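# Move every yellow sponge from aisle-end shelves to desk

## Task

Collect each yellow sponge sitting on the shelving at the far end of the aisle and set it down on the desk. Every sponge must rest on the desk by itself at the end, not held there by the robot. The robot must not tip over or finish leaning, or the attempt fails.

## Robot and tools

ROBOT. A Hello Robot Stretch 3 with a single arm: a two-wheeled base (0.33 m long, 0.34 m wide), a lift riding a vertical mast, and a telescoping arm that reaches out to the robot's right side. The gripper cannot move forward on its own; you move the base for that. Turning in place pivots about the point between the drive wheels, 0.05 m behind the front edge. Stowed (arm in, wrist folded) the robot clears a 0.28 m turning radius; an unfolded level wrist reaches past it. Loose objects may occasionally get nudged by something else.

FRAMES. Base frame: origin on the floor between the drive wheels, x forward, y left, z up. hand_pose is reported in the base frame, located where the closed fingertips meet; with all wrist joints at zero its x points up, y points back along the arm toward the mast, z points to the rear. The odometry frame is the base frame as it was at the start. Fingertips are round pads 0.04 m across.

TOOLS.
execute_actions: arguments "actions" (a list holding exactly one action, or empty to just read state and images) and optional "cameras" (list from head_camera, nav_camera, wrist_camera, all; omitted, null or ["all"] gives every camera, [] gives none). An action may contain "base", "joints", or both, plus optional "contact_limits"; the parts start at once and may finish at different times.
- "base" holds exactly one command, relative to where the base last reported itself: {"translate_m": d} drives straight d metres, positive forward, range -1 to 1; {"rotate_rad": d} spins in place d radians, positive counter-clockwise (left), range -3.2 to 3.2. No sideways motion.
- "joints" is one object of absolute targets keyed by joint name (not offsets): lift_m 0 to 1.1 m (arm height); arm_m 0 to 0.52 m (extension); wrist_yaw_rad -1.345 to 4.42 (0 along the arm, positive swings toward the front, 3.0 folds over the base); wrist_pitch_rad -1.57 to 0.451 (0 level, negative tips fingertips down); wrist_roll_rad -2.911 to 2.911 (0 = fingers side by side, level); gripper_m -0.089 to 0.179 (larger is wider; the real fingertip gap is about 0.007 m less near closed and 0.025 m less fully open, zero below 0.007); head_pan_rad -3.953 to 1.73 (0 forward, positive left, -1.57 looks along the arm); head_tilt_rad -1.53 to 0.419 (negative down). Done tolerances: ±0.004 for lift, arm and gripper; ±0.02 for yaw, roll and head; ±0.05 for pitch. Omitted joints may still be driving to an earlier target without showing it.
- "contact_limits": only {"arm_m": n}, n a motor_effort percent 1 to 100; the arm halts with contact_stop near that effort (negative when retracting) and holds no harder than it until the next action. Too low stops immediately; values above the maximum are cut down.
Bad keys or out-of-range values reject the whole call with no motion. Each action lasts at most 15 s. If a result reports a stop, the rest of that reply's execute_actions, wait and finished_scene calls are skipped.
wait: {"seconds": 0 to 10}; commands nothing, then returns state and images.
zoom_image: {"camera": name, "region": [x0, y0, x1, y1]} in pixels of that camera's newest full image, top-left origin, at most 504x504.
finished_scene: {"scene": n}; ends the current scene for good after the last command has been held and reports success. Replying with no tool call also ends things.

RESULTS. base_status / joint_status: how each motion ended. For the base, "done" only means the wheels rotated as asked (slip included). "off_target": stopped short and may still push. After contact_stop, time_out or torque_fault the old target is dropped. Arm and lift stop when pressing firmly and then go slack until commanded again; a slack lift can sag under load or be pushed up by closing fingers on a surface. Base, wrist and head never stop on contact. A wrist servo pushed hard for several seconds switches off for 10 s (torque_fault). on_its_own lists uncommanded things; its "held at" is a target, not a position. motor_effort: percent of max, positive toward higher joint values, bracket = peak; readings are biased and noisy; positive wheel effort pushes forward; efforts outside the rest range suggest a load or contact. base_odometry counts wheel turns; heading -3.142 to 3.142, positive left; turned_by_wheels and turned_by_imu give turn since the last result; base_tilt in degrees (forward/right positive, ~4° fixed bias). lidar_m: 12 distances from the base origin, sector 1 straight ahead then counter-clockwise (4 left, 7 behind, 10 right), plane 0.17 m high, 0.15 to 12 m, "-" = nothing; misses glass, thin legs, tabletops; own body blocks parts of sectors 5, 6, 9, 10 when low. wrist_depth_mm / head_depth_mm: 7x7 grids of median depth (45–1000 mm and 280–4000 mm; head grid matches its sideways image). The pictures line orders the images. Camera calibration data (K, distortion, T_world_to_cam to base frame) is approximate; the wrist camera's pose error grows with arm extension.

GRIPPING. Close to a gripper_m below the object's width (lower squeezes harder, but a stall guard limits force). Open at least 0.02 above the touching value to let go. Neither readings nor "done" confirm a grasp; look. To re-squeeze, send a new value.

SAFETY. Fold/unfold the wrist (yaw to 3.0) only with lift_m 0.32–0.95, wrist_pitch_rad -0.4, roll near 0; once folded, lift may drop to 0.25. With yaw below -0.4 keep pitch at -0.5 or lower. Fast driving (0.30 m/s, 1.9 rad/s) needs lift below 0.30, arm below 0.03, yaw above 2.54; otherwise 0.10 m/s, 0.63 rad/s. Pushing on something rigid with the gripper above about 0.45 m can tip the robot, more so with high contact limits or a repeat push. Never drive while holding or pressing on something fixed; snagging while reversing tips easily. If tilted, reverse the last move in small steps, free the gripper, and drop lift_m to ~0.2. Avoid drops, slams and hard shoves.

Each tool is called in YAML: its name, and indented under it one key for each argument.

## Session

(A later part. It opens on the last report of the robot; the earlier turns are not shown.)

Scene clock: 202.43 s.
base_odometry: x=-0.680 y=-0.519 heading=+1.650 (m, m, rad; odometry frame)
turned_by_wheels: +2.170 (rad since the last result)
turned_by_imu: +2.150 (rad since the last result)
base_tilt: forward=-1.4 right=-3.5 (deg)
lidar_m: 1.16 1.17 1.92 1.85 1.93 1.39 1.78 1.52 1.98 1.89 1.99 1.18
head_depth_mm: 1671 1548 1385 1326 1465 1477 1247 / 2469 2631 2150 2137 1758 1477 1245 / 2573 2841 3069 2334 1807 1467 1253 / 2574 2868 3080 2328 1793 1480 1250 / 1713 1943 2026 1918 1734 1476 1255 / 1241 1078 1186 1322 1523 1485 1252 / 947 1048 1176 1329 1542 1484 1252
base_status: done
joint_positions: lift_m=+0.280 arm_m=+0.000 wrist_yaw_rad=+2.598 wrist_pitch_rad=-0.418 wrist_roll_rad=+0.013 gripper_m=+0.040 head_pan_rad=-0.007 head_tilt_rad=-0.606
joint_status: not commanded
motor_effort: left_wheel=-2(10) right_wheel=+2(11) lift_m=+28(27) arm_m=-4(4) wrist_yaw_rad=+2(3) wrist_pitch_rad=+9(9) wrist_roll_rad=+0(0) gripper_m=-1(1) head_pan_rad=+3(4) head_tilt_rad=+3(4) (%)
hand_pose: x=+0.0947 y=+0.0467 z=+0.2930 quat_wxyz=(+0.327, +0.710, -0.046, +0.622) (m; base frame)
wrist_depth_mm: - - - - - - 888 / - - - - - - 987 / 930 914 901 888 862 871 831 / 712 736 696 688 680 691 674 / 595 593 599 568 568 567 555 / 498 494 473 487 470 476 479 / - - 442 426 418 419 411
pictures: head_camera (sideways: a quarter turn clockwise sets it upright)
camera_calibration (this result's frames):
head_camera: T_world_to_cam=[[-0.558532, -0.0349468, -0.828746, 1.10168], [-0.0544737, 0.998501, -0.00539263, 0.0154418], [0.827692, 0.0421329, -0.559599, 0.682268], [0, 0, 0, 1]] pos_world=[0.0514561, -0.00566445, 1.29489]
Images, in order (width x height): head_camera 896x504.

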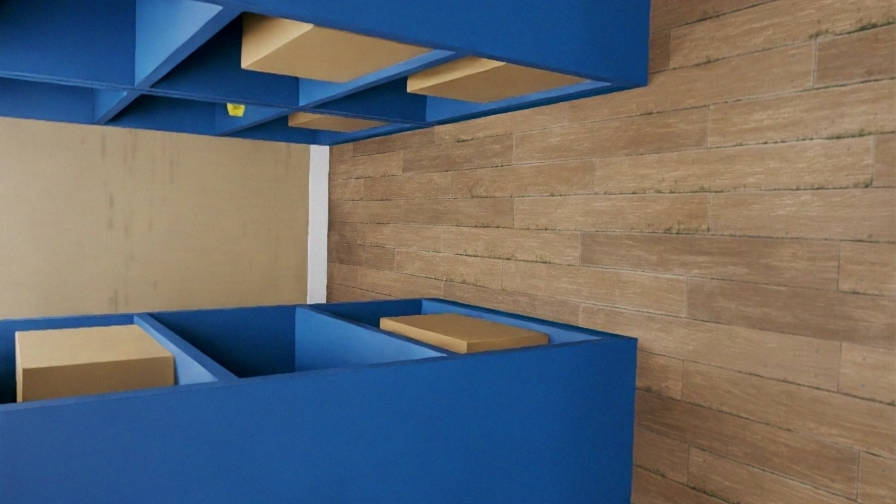

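execute_actions:
  actions:
    - {"base":{"translate_m":1.0}}
  cameras: []

execute_actions:
  actions:
    - {"base":{"translate_m":1.0},"joints":{"head_pan_rad":-1.2,"head_tilt_rad":-1.0}}
  cameras: []

execute_actions:
  actions:
    - {"base":{"translate_m":0.45},"joints":{"lift_m":0.64,"wrist_yaw_rad":1.2,"gripper_m":0.08}}
  cameras: []

execute_actions:
  actions:
    - {"joints":{"arm_m":0.1,"wrist_yaw_rad":0.79,"gripper_m":0.15}}

Scene clock: 218.93 s.
base_odometry: x=-0.759 y=+0.478 heading=+1.649 (m, m, rad; odometry frame)
turned_by_wheels: +0.000 (rad since the last result)
turned_by_imu: +0.001 (rad since the last result)
base_tilt: forward=-1.5 right=-3.3 (deg)
lidar_m: 1.04 0.46 0.30 0.50 1.92 2.64 2.35 2.44 1.99 0.49 0.37 0.52
head_depth_mm: 1632 1554 1905 1226 1327 1386 1173 / 1677 1867 2012 2147 1750 1473 1246 / 1694 1864 2076 2245 1807 1475 1250 / 1700 1875 2096 2238 1807 1482 1249 / 1709 1887 2103 2263 1815 1467 1249 / 1689 1803 1072 1199 1174 1158 1166 / 804 763 765 1180 1062 870 801
base_status: done
joint_positions: lift_m=+0.280 arm_m=+0.000 wrist_yaw_rad=+2.598 wrist_pitch_rad=-0.418 wrist_roll_rad=+0.013 gripper_m=+0.040 head_pan_rad=-0.007 head_tilt_rad=-0.605
joint_status: not commanded
motor_effort: left_wheel=-2(6) right_wheel=+2(9) lift_m=+28(28) arm_m=-3(3) wrist_yaw_rad=+2(2) wrist_pitch_rad=+9(9) wrist_roll_rad=+0(0) gripper_m=+0(0) head_pan_rad=+3(3) head_tilt_rad=+3(3) (%)
hand_pose: x=+0.0947 y=+0.0467 z=+0.2930 quat_wxyz=(+0.327, +0.710, -0.046, +0.622) (m; base frame)
wrist_depth_mm: - - 323 543 463 573 829 / - - 365 606 527 687 - / 924 897 427 642 585 761 856 / 718 732 502 566 634 676 680 / 584 575 580 533 572 573 547 / 507 495 477 483 473 471 473 / - - 433 421 419 417 415
pictures: none
No camera images: the call's "cameras" was empty. Leave "cameras" out to get every camera's image.

Scene clock: 223.97 s.
base_odometry: x=-0.837 y=+1.475 heading=+1.649 (m, m, rad; odometry frame)
turned_by_wheels: +0.000 (rad since the last result)
turned_by_imu: +0.000 (rad since the last result)
base_tilt: forward=-1.3 right=-3.6 (deg)
lidar_m: 1.00 1.04 0.77 0.27 0.36 0.41 3.33 0.52 0.49 0.35 0.36 0.52
head_depth_mm: 348 361 402 862 791 1148 1106 / 303 354 451 557 780 1170 - / 567 467 449 630 825 1195 - / 571 469 995 903 997 1211 1129 / 574 472 1019 905 1070 1234 1116 / 576 483 1045 911 1249 1235 1118 / 579 501 1049 927 1351 1235 1121
base_status: done
joint_positions: lift_m=+0.280 arm_m=+0.000 wrist_yaw_rad=+2.598 wrist_pitch_rad=-0.418 wrist_roll_rad=+0.013 gripper_m=+0.040 head_pan_rad=-1.193 head_tilt_rad=-0.988
joint_status: all done
motor_effort: left_wheel=-2(7) right_wheel=+2(10) lift_m=+28(28) arm_m=-4(3) wrist_yaw_rad=+2(2) wrist_pitch_rad=+10(9) wrist_roll_rad=+0(0) gripper_m=+0(0) head_pan_rad=-4(34) head_tilt_rad=-8(39) (%)
hand_pose: x=+0.0947 y=+0.0467 z=+0.2930 quat_wxyz=(+0.327, +0.710, -0.046, +0.622) (m; base frame)
wrist_depth_mm: 250 682 756 912 - 925 764 / 595 701 841 960 - 967 799 / 672 318 860 874 846 858 791 / 587 524 715 710 689 686 683 / 472 442 608 568 556 562 546 / 403 411 466 490 469 467 473 / - - 437 426 422 414 415
pictures: none
No camera images: the call's "cameras" was empty. Leave "cameras" out to get every camera's image.

Scene clock: 230.13 s.
base_odometry: x=-0.873 y=+1.924 heading=+1.649 (m, m, rad; odometry frame)
turned_by_wheels: +0.000 (rad since the last result)
turned_by_imu: +0.001 (rad since the last result)
base_tilt: forward=-1.6 right=-3.5 (deg)
lidar_m: 0.55 0.57 0.78 0.74 0.57 0.48 1.31 0.49 0.38 0.37 0.38 0.57
head_depth_mm: 563 464 414 889 791 909 1091 / 565 466 424 896 806 969 1115 / 569 468 974 900 820 - 1151 / 571 470 989 902 1230 1209 1128 / 573 474 1020 905 1271 1224 1115 / 576 484 941 907 1276 1236 1118 / 580 500 788 902 1105 1198 1121
base_status: done
joint_positions: lift_m=+0.640 arm_m=+0.000 wrist_yaw_rad=+1.202 wrist_pitch_rad=-0.418 wrist_roll_rad=+0.013 gripper_m=+0.080 head_pan_rad=-1.193 head_tilt_rad=-0.988
joint_status: all done
motor_effort: left_wheel=-2(9) right_wheel=+2(8) lift_m=+59(61) arm_m=-4(4) wrist_yaw_rad=-2(2) wrist_pitch_rad=+9(9) wrist_roll_rad=+0(0) gripper_m=+0(94) head_pan_rad=-1(3) head_tilt_rad=-7(7) (%)
hand_pose: x=+0.1878 y=-0.2262 z=+0.6521 quat_wxyz=(+0.651, +0.514, -0.491, +0.266) (m; base frame)
wrist_depth_mm: 364 393 435 447 491 557 521 / 388 421 471 486 538 600 540 / 418 465 520 523 492 484 474 / 444 508 580 589 390 382 383 / 490 546 656 699 - 320 257 / 540 593 724 784 781 273 220 / 599 707 778 772 719 251 224
pictures: none
No camera images: the call's "cameras" was empty. Leave "cameras" out to get every camera's image.

Scene clock: 232.10 s.
base_odometry: x=-0.873 y=+1.924 heading=+1.649 (m, m, rad; odometry frame)
turned_by_wheels: +0.000 (rad since the last result)
turned_by_imu: +0.000 (rad since the last result)
base_tilt: forward=-1.4 right=-3.5 (deg)
lidar_m: 0.55 0.57 0.78 0.74 0.57 0.48 1.31 0.49 0.38 0.37 0.38 0.57
head_depth_mm: 563 465 413 892 819 1024 1120 / 565 466 425 913 - 1135 1131 / 569 468 970 901 957 1178 1147 / 571 470 995 904 1245 1211 1127 / 573 471 1020 901 1274 1232 1117 / 577 484 937 906 1274 1242 1120 / 579 501 788 901 1103 1205 1122
base_status: not commanded
joint_positions: lift_m=+0.640 arm_m=+0.100 wrist_yaw_rad=+0.791 wrist_pitch_rad=-0.418 wrist_roll_rad=+0.013 gripper_m=+0.150 head_pan_rad=-1.193 head_tilt_rad=-0.988
joint_status: all done
motor_effort: left_wheel=-2(1) right_wheel=+1(1) lift_m=+59(59) arm_m=+4(3) wrist_yaw_rad=-1(3) wrist_pitch_rad=+9(9) wrist_roll_rad=+0(0) gripper_m=+0(97) head_pan_rad=-2(2) head_tilt_rad=-7(7) (%)
hand_pose: x=+0.1381 y=-0.4024 z=+0.6521 quat_wxyz=(+0.691, +0.403, -0.586, +0.128) (m; base frame)
wrist_depth_mm: 338 396 475 584 494 415 357 / 353 415 512 608 530 446 380 / 390 442 499 489 488 461 399 / 426 401 398 392 386 382 383 / 464 340 329 269 320 - 316 / 480 - 277 229 266 256 272 / 551 647 248 202 225 237 237
pictures: head_camera (sideways: a quarter turn clockwise sets it upright), nav_camera (sideways: a quarter turn counterclockwise sets it upright), wrist_camera
camera_calibration (this result's frames):
head_camera: T_world_to_cam=[[-0.340848, 0.754611, -0.560701, 0.751035], [0.906136, 0.422607, 0.0179228, -0.0207689], [0.250481, -0.501962, -0.827825, 1.03464], [0, 0, 0, 1]] pos_world=[0.0156506, -0.038612, 1.27798]
nav_camera: T_world_to_cam=[[0.324408, -0.778519, 0.537278, -0.658125], [-0.929796, -0.366865, 0.0298214, 0.0242757], [0.173892, -0.509234, -0.842878, 1.05501], [0, 0, 0, 1]] pos_world=[0.0526153, 0.0337883, 1.24211]
wrist_camera: T_world_to_cam=[[-0.738997, -0.671833, -0.0502435, -0.141842], [-0.383281, 0.480586, -0.788754, 0.782749], [0.554057, -0.563629, -0.612653, 0.265838], [0, 0, 0, 1]] pos_world=[0.0479028, -0.321638, 0.773136]
Images, in order (width x height): head_camera 896x504, nav_camera 672x504, wrist_camera 644x364.

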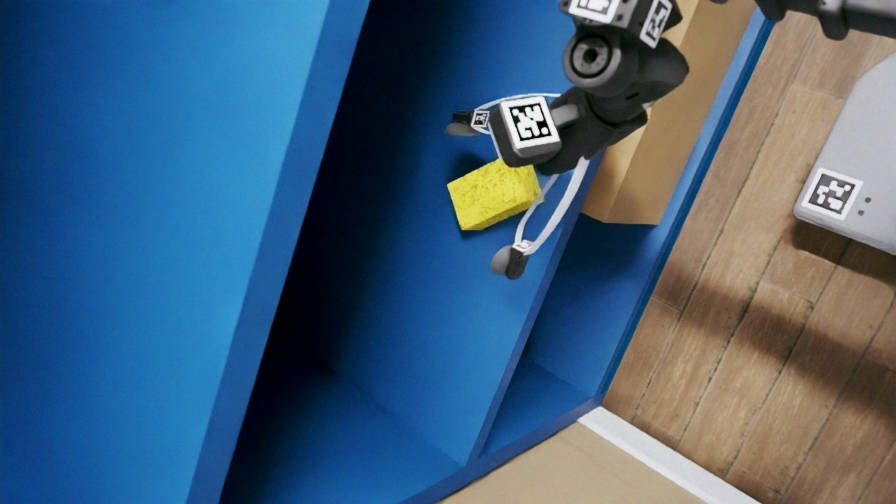

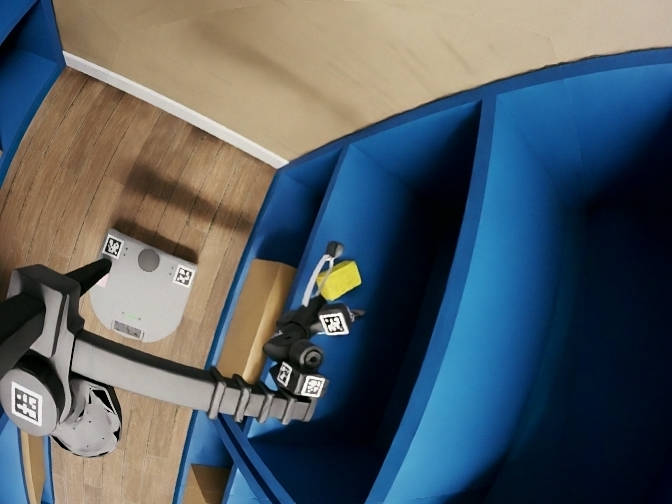

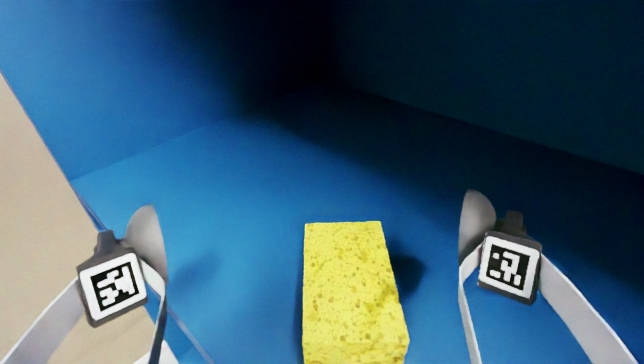

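execute_actions:
  actions:
    - {"joints":{"arm_m":0.13,"lift_m":0.55}}
  cameras: ["wrist_camera"]

execute_actions:
  actions:
    - {"joints":{"gripper_m":0.03}}
  cameras: ["wrist_camera"]

execute_actions:
  actions:
    - {"joints":{"lift_m":0.58}}
  cameras: ["wrist_camera"]

Scene clock: 239.90 s.
base_odometry: x=-0.873 y=+1.924 heading=+1.649 (m, m, rad; odometry frame)
turned_by_wheels: +0.000 (rad since the last result)
turned_by_imu: +0.001 (rad since the last result)
base_tilt: forward=-1.2 right=-3.4 (deg)
lidar_m: 0.55 0.57 0.78 0.74 0.57 0.48 1.31 0.49 0.38 0.37 0.38 0.57
head_depth_mm: 562 464 413 893 811 1022 - / 565 466 424 896 818 1135 1130 / 568 468 970 898 949 1179 1152 / 571 470 993 902 1251 1210 1126 / 574 472 1016 904 1273 1231 1119 / 577 484 941 906 1277 1234 1117 / 580 500 788 901 1102 1203 1124
base_status: not commanded
joint_positions: lift_m=+0.550 arm_m=+0.130 wrist_yaw_rad=+0.791 wrist_pitch_rad=-0.418 wrist_roll_rad=+0.013 gripper_m=+0.150 head_pan_rad=-1.193 head_tilt_rad=-0.988
joint_status: all done
motor_effort: left_wheel=-2(2) right_wheel=+2(2) lift_m=+28(53) arm_m=+4(1) wrist_yaw_rad=+0(1) wrist_pitch_rad=+8(9) wrist_roll_rad=+0(0) gripper_m=+1(0) head_pan_rad=-2(2) head_tilt_rad=-7(7) (%)
hand_pose: x=+0.1381 y=-0.4324 z=+0.5630 quat_wxyz=(+0.691, +0.403, -0.586, +0.128) (m; base frame)
wrist_depth_mm: 338 389 477 561 463 388 333 / 356 405 423 414 410 384 349 / 318 318 311 306 303 298 296 / 261 248 238 167 240 236 233 / 440 211 189 139 192 - 196 / 474 - 162 125 163 158 167 / 550 159 146 141 144 146 146
pictures: wrist_camera
camera_calibration (this result's frames):
wrist_camera: T_world_to_cam=[[-0.739011, -0.671817, -0.0502435, -0.166468], [-0.383271, 0.480594, -0.788754, 0.726946], [0.554045, -0.563641, -0.612653, 0.194379], [0, 0, 0, 1]] pos_world=[0.0479011, -0.351642, 0.684104]
Images, in order (width x height): wrist_camera 644x364.

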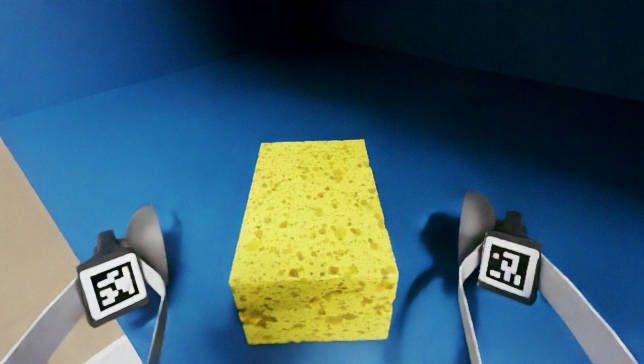

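Scene clock: 241.60 s.
base_odometry: x=-0.873 y=+1.924 heading=+1.649 (m, m, rad; odometry frame)
turned_by_wheels: +0.000 (rad since the last result)
turned_by_imu: +0.000 (rad since the last result)
base_tilt: forward=-1.3 right=-3.7 (deg)
lidar_m: 0.55 0.57 0.78 0.74 0.57 0.48 1.31 0.49 0.38 0.37 0.38 0.57
head_depth_mm: 563 464 413 896 812 1022 - / 565 466 424 896 819 1132 1128 / 568 468 970 901 887 1176 1149 / 571 470 994 902 1243 1212 1129 / 573 472 1021 904 1271 1230 1117 / 576 484 941 905 1277 1239 1119 / 580 501 789 904 1103 1201 1116
base_status: not commanded
joint_positions: lift_m=+0.550 arm_m=+0.130 wrist_yaw_rad=+0.791 wrist_pitch_rad=-0.418 wrist_roll_rad=+0.013 gripper_m=+0.031 head_pan_rad=-1.193 head_tilt_rad=-0.988
joint_status: all done
motor_effort: left_wheel=-2(2) right_wheel=+1(1) lift_m=+28(28) arm_m=+4(4) wrist_yaw_rad=-1(1) wrist_pitch_rad=+9(9) wrist_roll_rad=+0(0) gripper_m=-27(98) head_pan_rad=-3(3) head_tilt_rad=-8(6) (%)
hand_pose: x=+0.1381 y=-0.4324 z=+0.5630 quat_wxyz=(+0.691, +0.403, -0.586, +0.128) (m; base frame)
wrist_depth_mm: 339 395 481 546 460 384 333 / 354 401 429 418 407 384 349 / 318 312 311 307 305 300 293 / 262 249 236 166 241 238 234 / 439 205 142 138 141 196 195 / 488 179 125 125 160 168 166 / 525 153 146 141 145 147 146
pictures: wrist_camera
camera_calibration (this result's frames):
wrist_camera: T_world_to_cam=[[-0.739011, -0.671818, -0.0502435, -0.166468], [-0.383271, 0.480594, -0.788754, 0.726946], [0.554045, -0.56364, -0.612652, 0.194379], [0, 0, 0, 1]] pos_world=[0.0479012, -0.351642, 0.684104]
Images, in order (width x height): wrist_camera 644x364.

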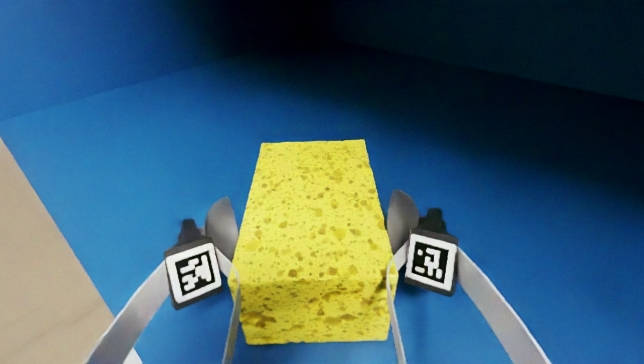

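Scene clock: 242.67 s.
base_odometry: x=-0.873 y=+1.924 heading=+1.649 (m, m, rad; odometry frame)
turned_by_wheels: +0.000 (rad since the last result)
turned_by_imu: +0.000 (rad since the last result)
base_tilt: forward=-1.5 right=-3.4 (deg)
lidar_m: 0.55 0.57 0.78 0.74 0.57 0.48 1.30 0.49 0.38 0.37 0.38 0.57
head_depth_mm: 562 464 413 889 820 1006 1131 / 565 465 424 896 - 1125 1134 / 568 467 970 897 833 1174 1146 / 571 470 995 902 1235 1212 1129 / 573 472 1017 903 1270 1227 1112 / 577 485 941 906 1278 1234 1118 / 580 500 786 901 1104 1204 1124
base_status: not commanded
joint_positions: lift_m=+0.580 arm_m=+0.130 wrist_yaw_rad=+0.791 wrist_pitch_rad=-0.418 wrist_roll_rad=+0.013 gripper_m=+0.036 head_pan_rad=-1.193 head_tilt_rad=-0.988
joint_status: all done
on_its_own: gripper_m is held at +0.037, not at your +0.030, by its stall guard, which is still easing
motor_effort: left_wheel=-2(2) right_wheel=+1(2) lift_m=+60(65) arm_m=+4(4) wrist_yaw_rad=-1(1) wrist_pitch_rad=+9(9) wrist_roll_rad=+0(0) gripper_m=-2(28) head_pan_rad=-3(4) head_tilt_rad=-7(7) (%)
hand_pose: x=+0.1381 y=-0.4324 z=+0.5921 quat_wxyz=(+0.691, +0.403, -0.586, +0.128) (m; base frame)
wrist_depth_mm: 341 392 472 550 467 389 336 / 357 423 480 506 460 415 351 / 365 376 371 371 365 360 349 / 313 296 283 167 290 284 285 / 437 247 142 138 145 236 234 / 493 215 125 125 192 201 200 / 526 184 174 143 173 176 175
pictures: wrist_camera
camera_calibration (this result's frames):
wrist_camera: T_world_to_cam=[[-0.73901, -0.671818, -0.0502433, -0.165011], [-0.383272, 0.480594, -0.788754, 0.749835], [0.554046, -0.56364, -0.612652, 0.212157], [0, 0, 0, 1]] pos_world=[0.0479013, -0.351643, 0.713123]
Images, in order (width x height): wrist_camera 644x364.

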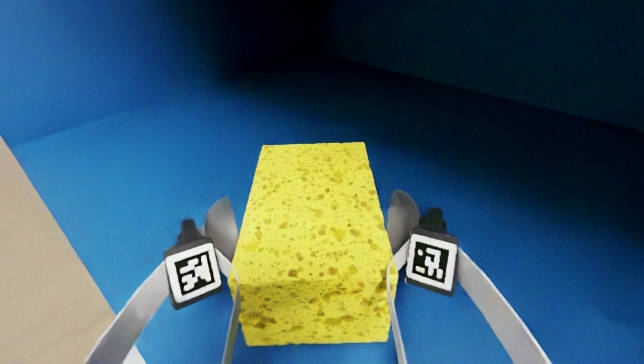

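execute_actions:
  actions:
    - {"joints":{"arm_m":0,"wrist_yaw_rad":2.6,"head_pan_rad":-1.57,"head_tilt_rad":-0.6}}
  cameras: []

execute_actions:
  actions:
    - {"base":{"translate_m":-0.8},"joints":{"lift_m":0.28}}
  cameras: ["wrist_camera"]

execute_actions:
  actions:
    - {"base":{"translate_m":-1.0}}
  cameras: []

execute_actions:
  actions:
    - {"base":{"translate_m":-1.0}}
  cameras: []

execute_actions:
  actions:
    - {"base":{"rotate_rad":-1.75},"joints":{"lift_m":1.01,"wrist_yaw_rad":0}}

Scene clock: 252.93 s.
base_odometry: x=-0.873 y=+1.924 heading=+1.649 (m, m, rad; odometry frame)
turned_by_wheels: +0.000 (rad since the last result)
turned_by_imu: +0.001 (rad since the last result)
base_tilt: forward=-1.4 right=-3.4 (deg)
lidar_m: 0.55 0.57 0.78 0.74 0.57 0.48 1.31 0.49 0.38 0.37 0.38 0.57
head_depth_mm: 647 714 758 542 435 866 732 / 652 719 758 542 435 867 731 / 655 722 757 542 436 868 733 / 659 727 758 543 451 870 733 / 662 731 758 543 451 868 735 / 668 736 759 544 452 869 733 / 671 742 761 544 452 869 733
base_status: not commanded
joint_positions: lift_m=+0.580 arm_m=+0.000 wrist_yaw_rad=+2.598 wrist_pitch_rad=-0.418 wrist_roll_rad=+0.013 gripper_m=+0.038 head_pan_rad=-1.563 head_tilt_rad=-0.606
joint_status: all done
on_its_own: gripper_m is held at +0.037, not at your +0.030, by its stall guard, which is not easing now
motor_effort: left_wheel=-2(2) right_wheel=+2(2) lift_m=+59(60) arm_m=-4(3) wrist_yaw_rad=+3(4) wrist_pitch_rad=+10(9) wrist_roll_rad=+0(0) gripper_m=-24(24) head_pan_rad=-1(22) head_tilt_rad=+4(31) (%)
hand_pose: x=+0.0948 y=+0.0467 z=+0.5921 quat_wxyz=(+0.327, +0.710, -0.046, +0.622) (m; base frame)
wrist_depth_mm: 892 866 809 870 639 500 406 / 642 - - 950 674 520 422 / 830 832 - 979 724 557 445 / 719 830 - 168 777 582 467 / 795 892 142 139 145 631 488 / 822 865 125 125 813 635 502 / - 729 722 143 705 698 538
pictures: none
No camera images: the call's "cameras" was empty. Leave "cameras" out to get every camera's image.

Scene clock: 258.87 s.
base_odometry: x=-0.810 y=+1.126 heading=+1.649 (m, m, rad; odometry frame)
turned_by_wheels: +0.000 (rad since the last result)
turned_by_imu: +0.002 (rad since the last result)
base_tilt: forward=-1.4 right=-3.5 (deg)
lidar_m: 1.35 0.45 0.30 0.29 0.30 0.55 3.00 0.52 0.38 0.36 0.51 0.50
head_depth_mm: 646 712 754 542 435 558 614 / 649 715 758 542 435 558 624 / 653 722 759 543 436 562 631 / 657 728 760 543 438 574 677 / 662 732 761 544 451 867 734 / 666 737 761 543 451 870 732 / 670 741 761 543 452 850 735
base_status: done
joint_positions: lift_m=+0.280 arm_m=+0.000 wrist_yaw_rad=+2.598 wrist_pitch_rad=-0.418 wrist_roll_rad=+0.013 gripper_m=+0.038 head_pan_rad=-1.563 head_tilt_rad=-0.606
joint_status: all done
on_its_own: gripper_m is held at +0.037, not at your +0.030, by its stall guard, which is not easing now
motor_effort: left_wheel=-2(13) right_wheel=+2(5) lift_m=+28(49) arm_m=-3(4) wrist_yaw_rad=+2(3) wrist_pitch_rad=+9(9) wrist_roll_rad=+0(0) gripper_m=-24(23) head_pan_rad=-3(2) head_tilt_rad=+4(3) (%)
hand_pose: x=+0.0947 y=+0.0467 z=+0.2930 quat_wxyz=(+0.327, +0.710, -0.046, +0.622) (m; base frame)
wrist_depth_mm: 306 305 670 549 461 - - / 273 306 354 603 - - - / 289 324 382 628 796 855 840 / 309 356 400 169 642 679 660 / 330 381 142 139 145 554 549 / 362 391 124 125 459 479 472 / - - 144 143 405 413 411
pictures: wrist_camera
camera_calibration (this result's frames):
wrist_camera: T_world_to_cam=[[0.826038, -0.561371, -0.0502374, -0.0435874], [-0.37761, -0.485054, -0.788754, 0.311645], [0.418416, 0.670511, -0.612652, 0.278253], [0, 0, 0, 1]] pos_world=[0.0372595, -0.0598759, 0.414093]
Images, in order (width x height): wrist_camera 644x364.

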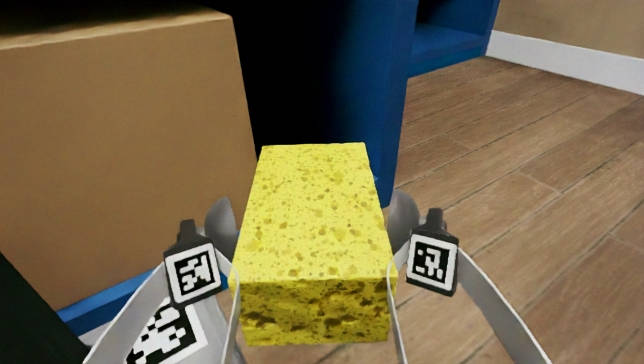

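Scene clock: 263.80 s.
base_odometry: x=-0.732 y=+0.129 heading=+1.649 (m, m, rad; odometry frame)
turned_by_wheels: +0.000 (rad since the last result)
turned_by_imu: +0.002 (rad since the last result)
base_tilt: forward=-1.3 right=-3.6 (deg)
lidar_m: 1.11 0.55 0.68 1.85 1.92 2.03 2.02 2.12 1.98 1.93 0.67 0.59
head_depth_mm: 1610 1785 1981 2154 1795 1477 1251 / 1621 1798 1996 2180 1815 1479 1249 / 1633 1804 2015 2193 1808 1481 1250 / 1639 1812 2021 2200 1805 1479 1250 / 1645 1835 2039 2228 1818 1479 1247 / 1663 1835 2046 2229 1804 1480 1252 / 1667 1848 2080 2237 1817 1374 1222
base_status: done
joint_positions: lift_m=+0.280 arm_m=+0.000 wrist_yaw_rad=+2.598 wrist_pitch_rad=-0.418 wrist_roll_rad=+0.013 gripper_m=+0.038 head_pan_rad=-1.563 head_tilt_rad=-0.606
joint_status: not commanded
on_its_own: gripper_m is held at +0.037, not at your +0.030, by its stall guard, which is not easing now
motor_effort: left_wheel=-2(13) right_wheel=+2(5) lift_m=+28(28) arm_m=-4(4) wrist_yaw_rad=+2(2) wrist_pitch_rad=+9(9) wrist_roll_rad=+0(0) gripper_m=-23(22) head_pan_rad=-2(3) head_tilt_rad=+4(4) (%)
hand_pose: x=+0.0947 y=+0.0467 z=+0.2930 quat_wxyz=(+0.327, +0.710, -0.046, +0.622) (m; base frame)
wrist_depth_mm: - - - 751 543 660 797 / - - - 845 598 715 947 / 943 930 888 823 652 775 834 / 718 704 679 168 677 682 673 / 576 580 143 138 145 557 558 / 501 505 125 124 454 480 473 / - - 144 143 407 415 421
pictures: none
No camera images: the call's "cameras" was empty. Leave "cameras" out to get every camera's image.

Scene clock: 268.73 s.
base_odometry: x=-0.654 y=-0.868 heading=+1.649 (m, m, rad; odometry frame)
turned_by_wheels: +0.000 (rad since the last result)
turned_by_imu: +0.002 (rad since the last result)
base_tilt: forward=-1.3 right=-3.7 (deg)
lidar_m: 1.50 1.53 1.92 1.85 1.93 1.07 1.43 1.22 2.00 1.90 1.99 1.52
head_depth_mm: 1594 1759 1960 2147 1806 1471 1251 / 1600 1767 1957 2153 1806 1478 1246 / 1604 1777 1984 2174 1798 1484 1255 / 1619 1795 1996 2193 1799 1482 1252 / 1628 1800 2013 2184 1810 1475 1250 / 1661 1822 2043 2244 1814 1481 1254 / 1668 1851 2073 2231 1810 1477 1252
base_status: done
joint_positions: lift_m=+0.280 arm_m=+0.000 wrist_yaw_rad=+2.598 wrist_pitch_rad=-0.418 wrist_roll_rad=+0.013 gripper_m=+0.038 head_pan_rad=-1.563 head_tilt_rad=-0.606
joint_status: not commanded
on_its_own: gripper_m is held at +0.037, not at your +0.030, by its stall guard, which is not easing now
motor_effort: left_wheel=-2(12) right_wheel=+2(5) lift_m=+28(28) arm_m=-4(3) wrist_yaw_rad=+2(2) wrist_pitch_rad=+9(9) wrist_roll_rad=+0(0) gripper_m=-23(22) head_pan_rad=-2(2) head_tilt_rad=+3(3) (%)
hand_pose: x=+0.0947 y=+0.0467 z=+0.2930 quat_wxyz=(+0.327, +0.710, -0.046, +0.622) (m; base frame)
wrist_depth_mm: - - - - - - - / - - - - - - - / 880 919 899 901 855 842 840 / 715 720 665 168 680 670 669 / 592 572 143 138 145 553 557 / 508 500 125 125 456 477 476 / - - 145 143 411 419 414
pictures: none
No camera images: the call's "cameras" was empty. Leave "cameras" out to get every camera's image.

Scene clock: 276.20 s.
base_odometry: x=-0.654 y=-0.868 heading=-0.101 (m, m, rad; odometry frame)
turned_by_wheels: -1.750 (rad since the last result)
turned_by_imu: -1.738 (rad since the last result)
base_tilt: forward=-1.5 right=-3.5 (deg)
lidar_m: 1.90 1.91 1.62 1.51 1.77 2.04 1.85 1.87 1.07 1.44 1.22 1.23
head_depth_mm: 1251 1319 858 920 - - - / 1242 1306 860 699 - - - / 1226 1308 860 694 - - - / 1220 1300 861 1680 1751 1482 1248 / 1201 1292 863 1670 1808 1482 1254 / 1194 1277 772 1651 1777 1477 1251 / 1177 1266 864 1630 1751 1479 1253
base_status: done
joint_positions: lift_m=+1.010 arm_m=+0.000 wrist_yaw_rad=+0.001 wrist_pitch_rad=-0.418 wrist_roll_rad=+0.013 gripper_m=+0.038 head_pan_rad=-1.563 head_tilt_rad=-0.606
joint_status: all done
on_its_own: gripper_m is held at +0.037, not at your +0.030, by its stall guard, which is not easing now
motor_effort: left_wheel=+3(12) right_wheel=-2(8) lift_m=+60(63) arm_m=-4(3) wrist_yaw_rad=-1(2) wrist_pitch_rad=+9(9) wrist_roll_rad=+0(0) gripper_m=-24(24) head_pan_rad=-2(3) head_tilt_rad=+2(3) (%)
hand_pose: x=-0.0213 y=-0.3696 z=+1.0221 quat_wxyz=(+0.687, +0.146, -0.696, -0.148) (m; base frame)
wrist_depth_mm: 934 916 881 856 838 - - / 581 466 560 544 533 526 509 / 420 418 428 440 923 - - / - - - 168 - - - / - - 143 138 145 - - / - - 125 125 - - - / - - - 142 - - -
pictures: head_camera (sideways: a quarter turn clockwise sets it upright), nav_camera (sideways: a quarter turn counterclockwise sets it upright), wrist_camera
camera_calibration (this result's frames):
head_camera: T_world_to_cam=[[-0.0431221, 0.557998, -0.828721, 1.0985], [0.997596, 0.0690894, -0.00538983, 0.00902055], [0.0542483, -0.826961, -0.559636, 0.687035], [0, 0, 0, 1]] pos_world=[0.00110034, -0.0454339, 1.29489]
nav_camera: T_world_to_cam=[[0.0192129, -0.58192, 0.813019, -1.01559], [-0.999621, 0.00487388, 0.0271111, 0.0282158], [-0.0197391, -0.813231, -0.581606, 0.716399], [0, 0, 0, 1]] pos_world=[0.0618585, -0.00852939, 1.24159]
wrist_camera: T_world_to_cam=[[-0.997354, 0.0525345, -0.0502518, 0.0432284], [0.0718984, 0.610491, -0.788753, 1.05541], [-0.0107585, -0.790279, -0.612653, 0.503548], [0, 0, 0, 1]] pos_world=[-0.0273507, -0.248645, 1.14313]
Images, in order (width x height): head_camera 896x504, nav_camera 672x504, wrist_camera 644x364.

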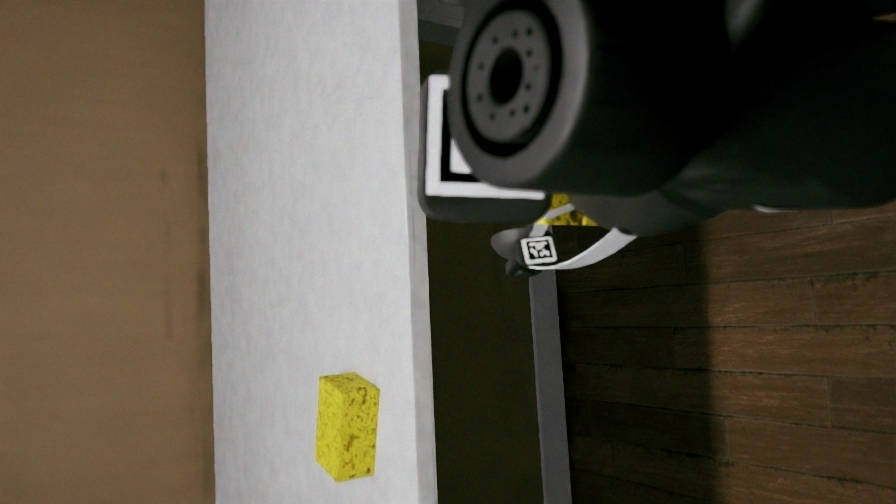

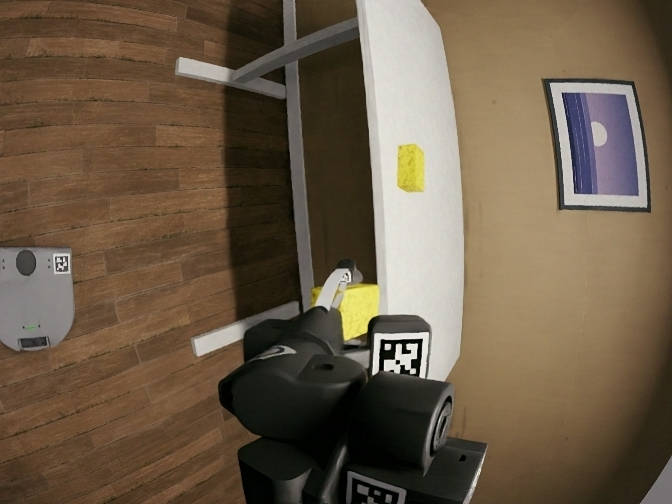

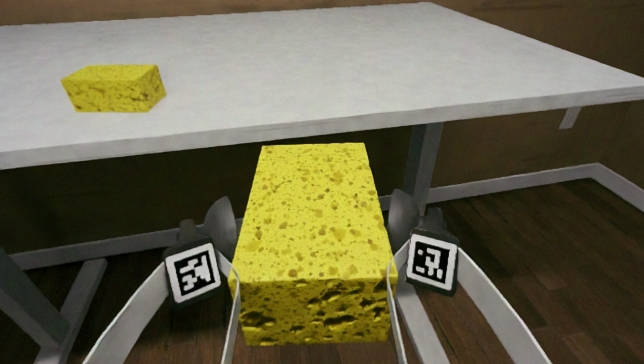

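execute_actions:
  actions:
    - {"joints":{"arm_m":0.42}}
  cameras: []

execute_actions:
  actions:
    - {"joints":{"lift_m":0.972}}
  cameras: ["wrist_camera"]

execute_actions:
  actions:
    - {"joints":{"gripper_m":0.12}}
  cameras: []

execute_actions:
  actions:
    - {"joints":{"lift_m":1.03,"arm_m":0.3}}

Scene clock: 285.10 s.
base_odometry: x=-0.654 y=-0.868 heading=-0.101 (m, m, rad; odometry frame)
turned_by_wheels: +0.000 (rad since the last result)
turned_by_imu: +0.002 (rad since the last result)
base_tilt: forward=-1.2 right=-3.8 (deg)
lidar_m: 1.90 1.91 1.63 1.52 1.77 2.04 1.85 1.87 1.07 1.43 1.22 1.22
head_depth_mm: 1242 - 858 1203 1424 1460 1247 / 1223 - 811 1738 1813 1474 1251 / 1227 - 771 1709 1803 1478 1247 / 1212 1303 862 1692 1804 1479 1248 / 1209 1294 860 1681 1804 1478 1255 / 1195 1279 774 1646 1779 1487 1252 / 1181 1264 865 1632 1756 1476 1252
base_status: not commanded
joint_positions: lift_m=+1.010 arm_m=+0.420 wrist_yaw_rad=+0.001 wrist_pitch_rad=-0.418 wrist_roll_rad=+0.013 gripper_m=+0.038 head_pan_rad=-1.563 head_tilt_rad=-0.606
joint_status: all done
on_its_own: gripper_m is held at +0.037, not at your +0.030, by its stall guard, which is not easing now
motor_effort: left_wheel=+3(3) right_wheel=-2(2) lift_m=+59(60) arm_m=+5(3) wrist_yaw_rad=+0(0) wrist_pitch_rad=+9(9) wrist_roll_rad=+0(0) gripper_m=-23(23) head_pan_rad=-3(3) head_tilt_rad=+3(3) (%)
hand_pose: x=-0.0213 y=-0.7890 z=+1.0221 quat_wxyz=(+0.687, +0.146, -0.696, -0.148) (m; base frame)
wrist_depth_mm: 633 677 702 735 771 818 902 / 573 561 548 531 529 523 553 / 409 407 401 396 387 385 378 / 324 318 304 169 309 305 301 / 265 263 142 139 145 252 249 / 224 224 125 125 207 217 216 / 196 194 187 142 185 189 188
pictures: none
No camera images: the call's "cameras" was empty. Leave "cameras" out to get every camera's image.

Scene clock: 286.27 s.
base_odometry: x=-0.654 y=-0.868 heading=-0.101 (m, m, rad; odometry frame)
turned_by_wheels: +0.000 (rad since the last result)
turned_by_imu: +0.000 (rad since the last result)
base_tilt: forward=-1.5 right=-3.4 (deg)
lidar_m: 1.90 1.91 1.62 1.51 1.77 2.04 1.85 1.87 1.08 1.43 1.23 1.22
head_depth_mm: 1255 1343 813 1202 1418 1464 1248 / 1238 1310 770 1735 1806 1485 1248 / 1226 1315 749 1723 1806 1480 1251 / 1226 1305 862 1701 1811 1483 1252 / 1202 1288 863 1673 1809 1478 1256 / 1193 1275 773 1653 1769 1480 1249 / 1181 1264 862 1629 1753 1482 1257
base_status: not commanded
joint_positions: lift_m=+0.972 arm_m=+0.420 wrist_yaw_rad=+0.001 wrist_pitch_rad=-0.418 wrist_roll_rad=+0.013 gripper_m=+0.038 head_pan_rad=-1.563 head_tilt_rad=-0.606
joint_status: all done
on_its_own: gripper_m is held at +0.037, not at your +0.030, by its stall guard, which is not easing now
motor_effort: left_wheel=+3(3) right_wheel=-2(2) lift_m=+28(48) arm_m=+4(4) wrist_yaw_rad=+0(1) wrist_pitch_rad=+9(9) wrist_roll_rad=+0(0) gripper_m=-23(25) head_pan_rad=-1(3) head_tilt_rad=+3(3) (%)
hand_pose: x=-0.0213 y=-0.7890 z=+0.9850 quat_wxyz=(+0.687, +0.146, -0.696, -0.148) (m; base frame)
wrist_depth_mm: 641 644 667 661 637 645 882 / 449 444 441 432 419 413 405 / 329 327 323 319 311 309 301 / 259 255 243 168 248 244 242 / 213 210 143 138 145 201 201 / 180 180 125 125 164 174 173 / 156 155 150 144 149 152 150
pictures: wrist_camera
camera_calibration (this result's frames):
wrist_camera: T_world_to_cam=[[-0.997348, 0.0526422, -0.0502519, 0.0634625], [0.0719643, 0.610483, -0.788753, 1.28225], [-0.0108438, -0.790278, -0.612653, 0.149409], [0, 0, 0, 1]] pos_world=[-0.0273619, -0.668058, 1.1061]
Images, in order (width x height): wrist_camera 644x364.

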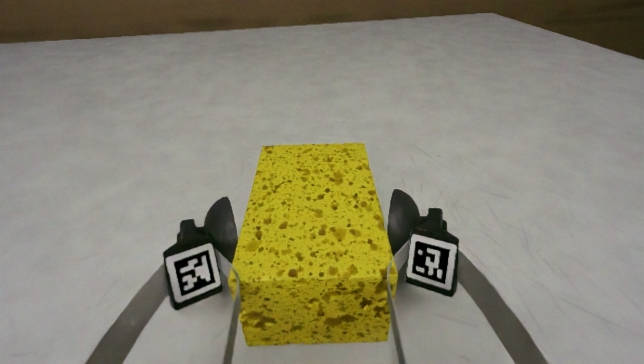

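Scene clock: 287.57 s.
base_odometry: x=-0.654 y=-0.868 heading=-0.101 (m, m, rad; odometry frame)
turned_by_wheels: +0.000 (rad since the last result)
turned_by_imu: +0.000 (rad since the last result)
base_tilt: forward=-1.4 right=-3.6 (deg)
lidar_m: 1.90 1.92 1.62 1.51 1.77 2.04 1.86 1.87 1.07 1.43 1.22 1.22
head_depth_mm: 1250 1343 811 1203 1425 1456 1245 / 1244 1310 769 1746 1800 1482 1250 / 1224 1318 748 1716 1813 1476 1255 / 1216 1302 860 1693 1808 1479 1246 / 1202 1289 860 1676 1804 1477 1249 / 1195 1277 774 1641 1783 1478 1250 / 1183 1263 864 1626 1764 1480 1253
base_status: not commanded
joint_positions: lift_m=+0.972 arm_m=+0.420 wrist_yaw_rad=+0.001 wrist_pitch_rad=-0.418 wrist_roll_rad=+0.013 gripper_m=+0.120 head_pan_rad=-1.563 head_tilt_rad=-0.606
joint_status: all done
motor_effort: left_wheel=+3(3) right_wheel=-3(2) lift_m=+27(27) arm_m=+4(5) wrist_yaw_rad=+0(0) wrist_pitch_rad=+9(9) wrist_roll_rad=+0(0) gripper_m=+2(96) head_pan_rad=-2(2) head_tilt_rad=+3(3) (%)
hand_pose: x=-0.0213 y=-0.7890 z=+0.9850 quat_wxyz=(+0.687, +0.146, -0.696, -0.148) (m; base frame)
wrist_depth_mm: 644 646 663 680 658 645 865 / 454 446 445 432 426 418 410 / 325 324 320 316 314 308 305 / 258 254 242 174 246 246 242 / 211 218 197 144 197 203 200 / 180 - 166 127 165 171 173 / - 156 148 144 149 151 150
pictures: none
No camera images: the call's "cameras" was empty. Leave "cameras" out to get every camera's image.

Scene clock: 289.70 s.
base_odometry: x=-0.654 y=-0.868 heading=-0.101 (m, m, rad; odometry frame)
turned_by_wheels: +0.000 (rad since the last result)
turned_by_imu: +0.001 (rad since the last result)
base_tilt: forward=-1.3 right=-3.6 (deg)
lidar_m: 1.90 1.91 1.63 1.51 1.77 2.04 1.86 1.87 1.07 1.43 1.22 1.22
head_depth_mm: 1239 - 814 1203 1418 1457 1253 / 1223 - 771 1745 1807 1475 1247 / 1229 - 735 1720 1816 1480 1251 / 1215 1303 815 1693 1807 1470 1253 / 1205 1290 861 1669 1801 1481 1251 / 1197 1277 772 1648 1778 1481 1251 / 1179 1264 865 1627 1753 1477 1254
base_status: not commanded
joint_positions: lift_m=+1.030 arm_m=+0.300 wrist_yaw_rad=+0.001 wrist_pitch_rad=-0.418 wrist_roll_rad=+0.013 gripper_m=+0.120 head_pan_rad=-1.563 head_tilt_rad=-0.606
joint_status: all done
motor_effort: left_wheel=+3(3) right_wheel=-2(2) lift_m=+60(66) arm_m=-3(5) wrist_yaw_rad=+0(0) wrist_pitch_rad=+9(9) wrist_roll_rad=+0(0) gripper_m=+0(0) head_pan_rad=-2(3) head_tilt_rad=+3(3) (%)
hand_pose: x=-0.0213 y=-0.6696 z=+1.0421 quat_wxyz=(+0.687, +0.146, -0.696, -0.148) (m; base frame)
wrist_depth_mm: 744 778 819 856 892 941 - / 638 620 631 587 589 575 - / 457 446 444 441 437 428 423 / 358 350 348 271 342 340 337 / 295 300 290 269 282 282 279 / 252 - 246 244 241 238 239 / 223 214 212 213 212 216 229
pictures: head_camera (sideways: a quarter turn clockwise sets it upright), nav_camera (sideways: a quarter turn counterclockwise sets it upright), wrist_camera
camera_calibration (this result's frames):
head_camera: T_world_to_cam=[[-0.0430965, 0.558001, -0.828721, 1.0985], [0.997599, 0.0690437, -0.00538982, 0.00902051], [0.0542104, -0.826963, -0.559636, 0.687036], [0, 0, 0, 1]] pos_world=[0.00109826, -0.0454336, 1.29489]
nav_camera: T_world_to_cam=[[0.0191863, -0.581921, 0.813019, -1.01559], [-0.99962, 0.00491963, 0.0271111, 0.0282158], [-0.0197763, -0.81323, -0.581606, 0.7164], [0, 0, 0, 1]] pos_world=[0.0618581, -0.00853193, 1.24159]
wrist_camera: T_world_to_cam=[[-0.997348, 0.0526435, -0.0502518, 0.0600429], [0.071965, 0.610483, -0.788753, 1.25433], [-0.0108448, -0.790278, -0.612653, 0.278712], [0, 0, 0, 1]] pos_world=[-0.027362, -0.548651, 1.16313]
Images, in order (width x height): head_camera 896x504, nav_camera 672x504, wrist_camera 644x364.

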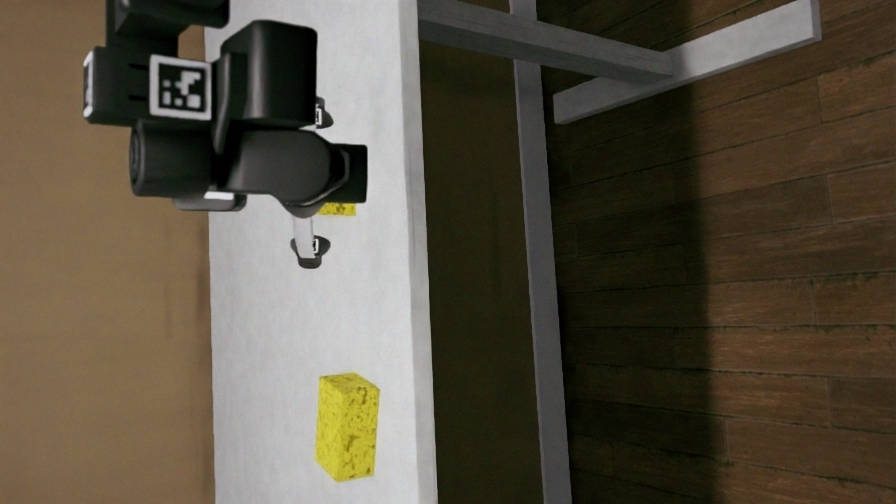

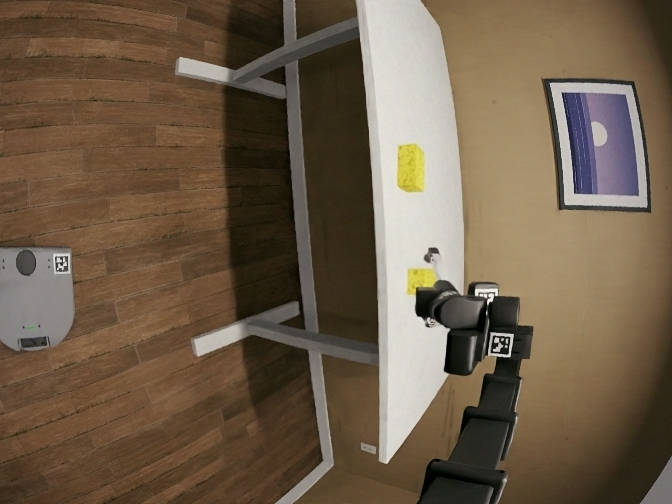

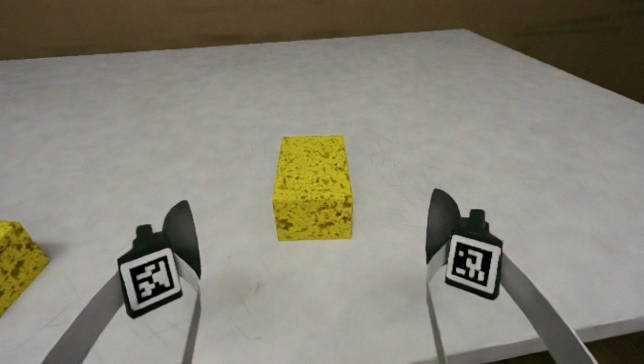

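finished_scene:
  scene: 1

The scene is finished: the task was done.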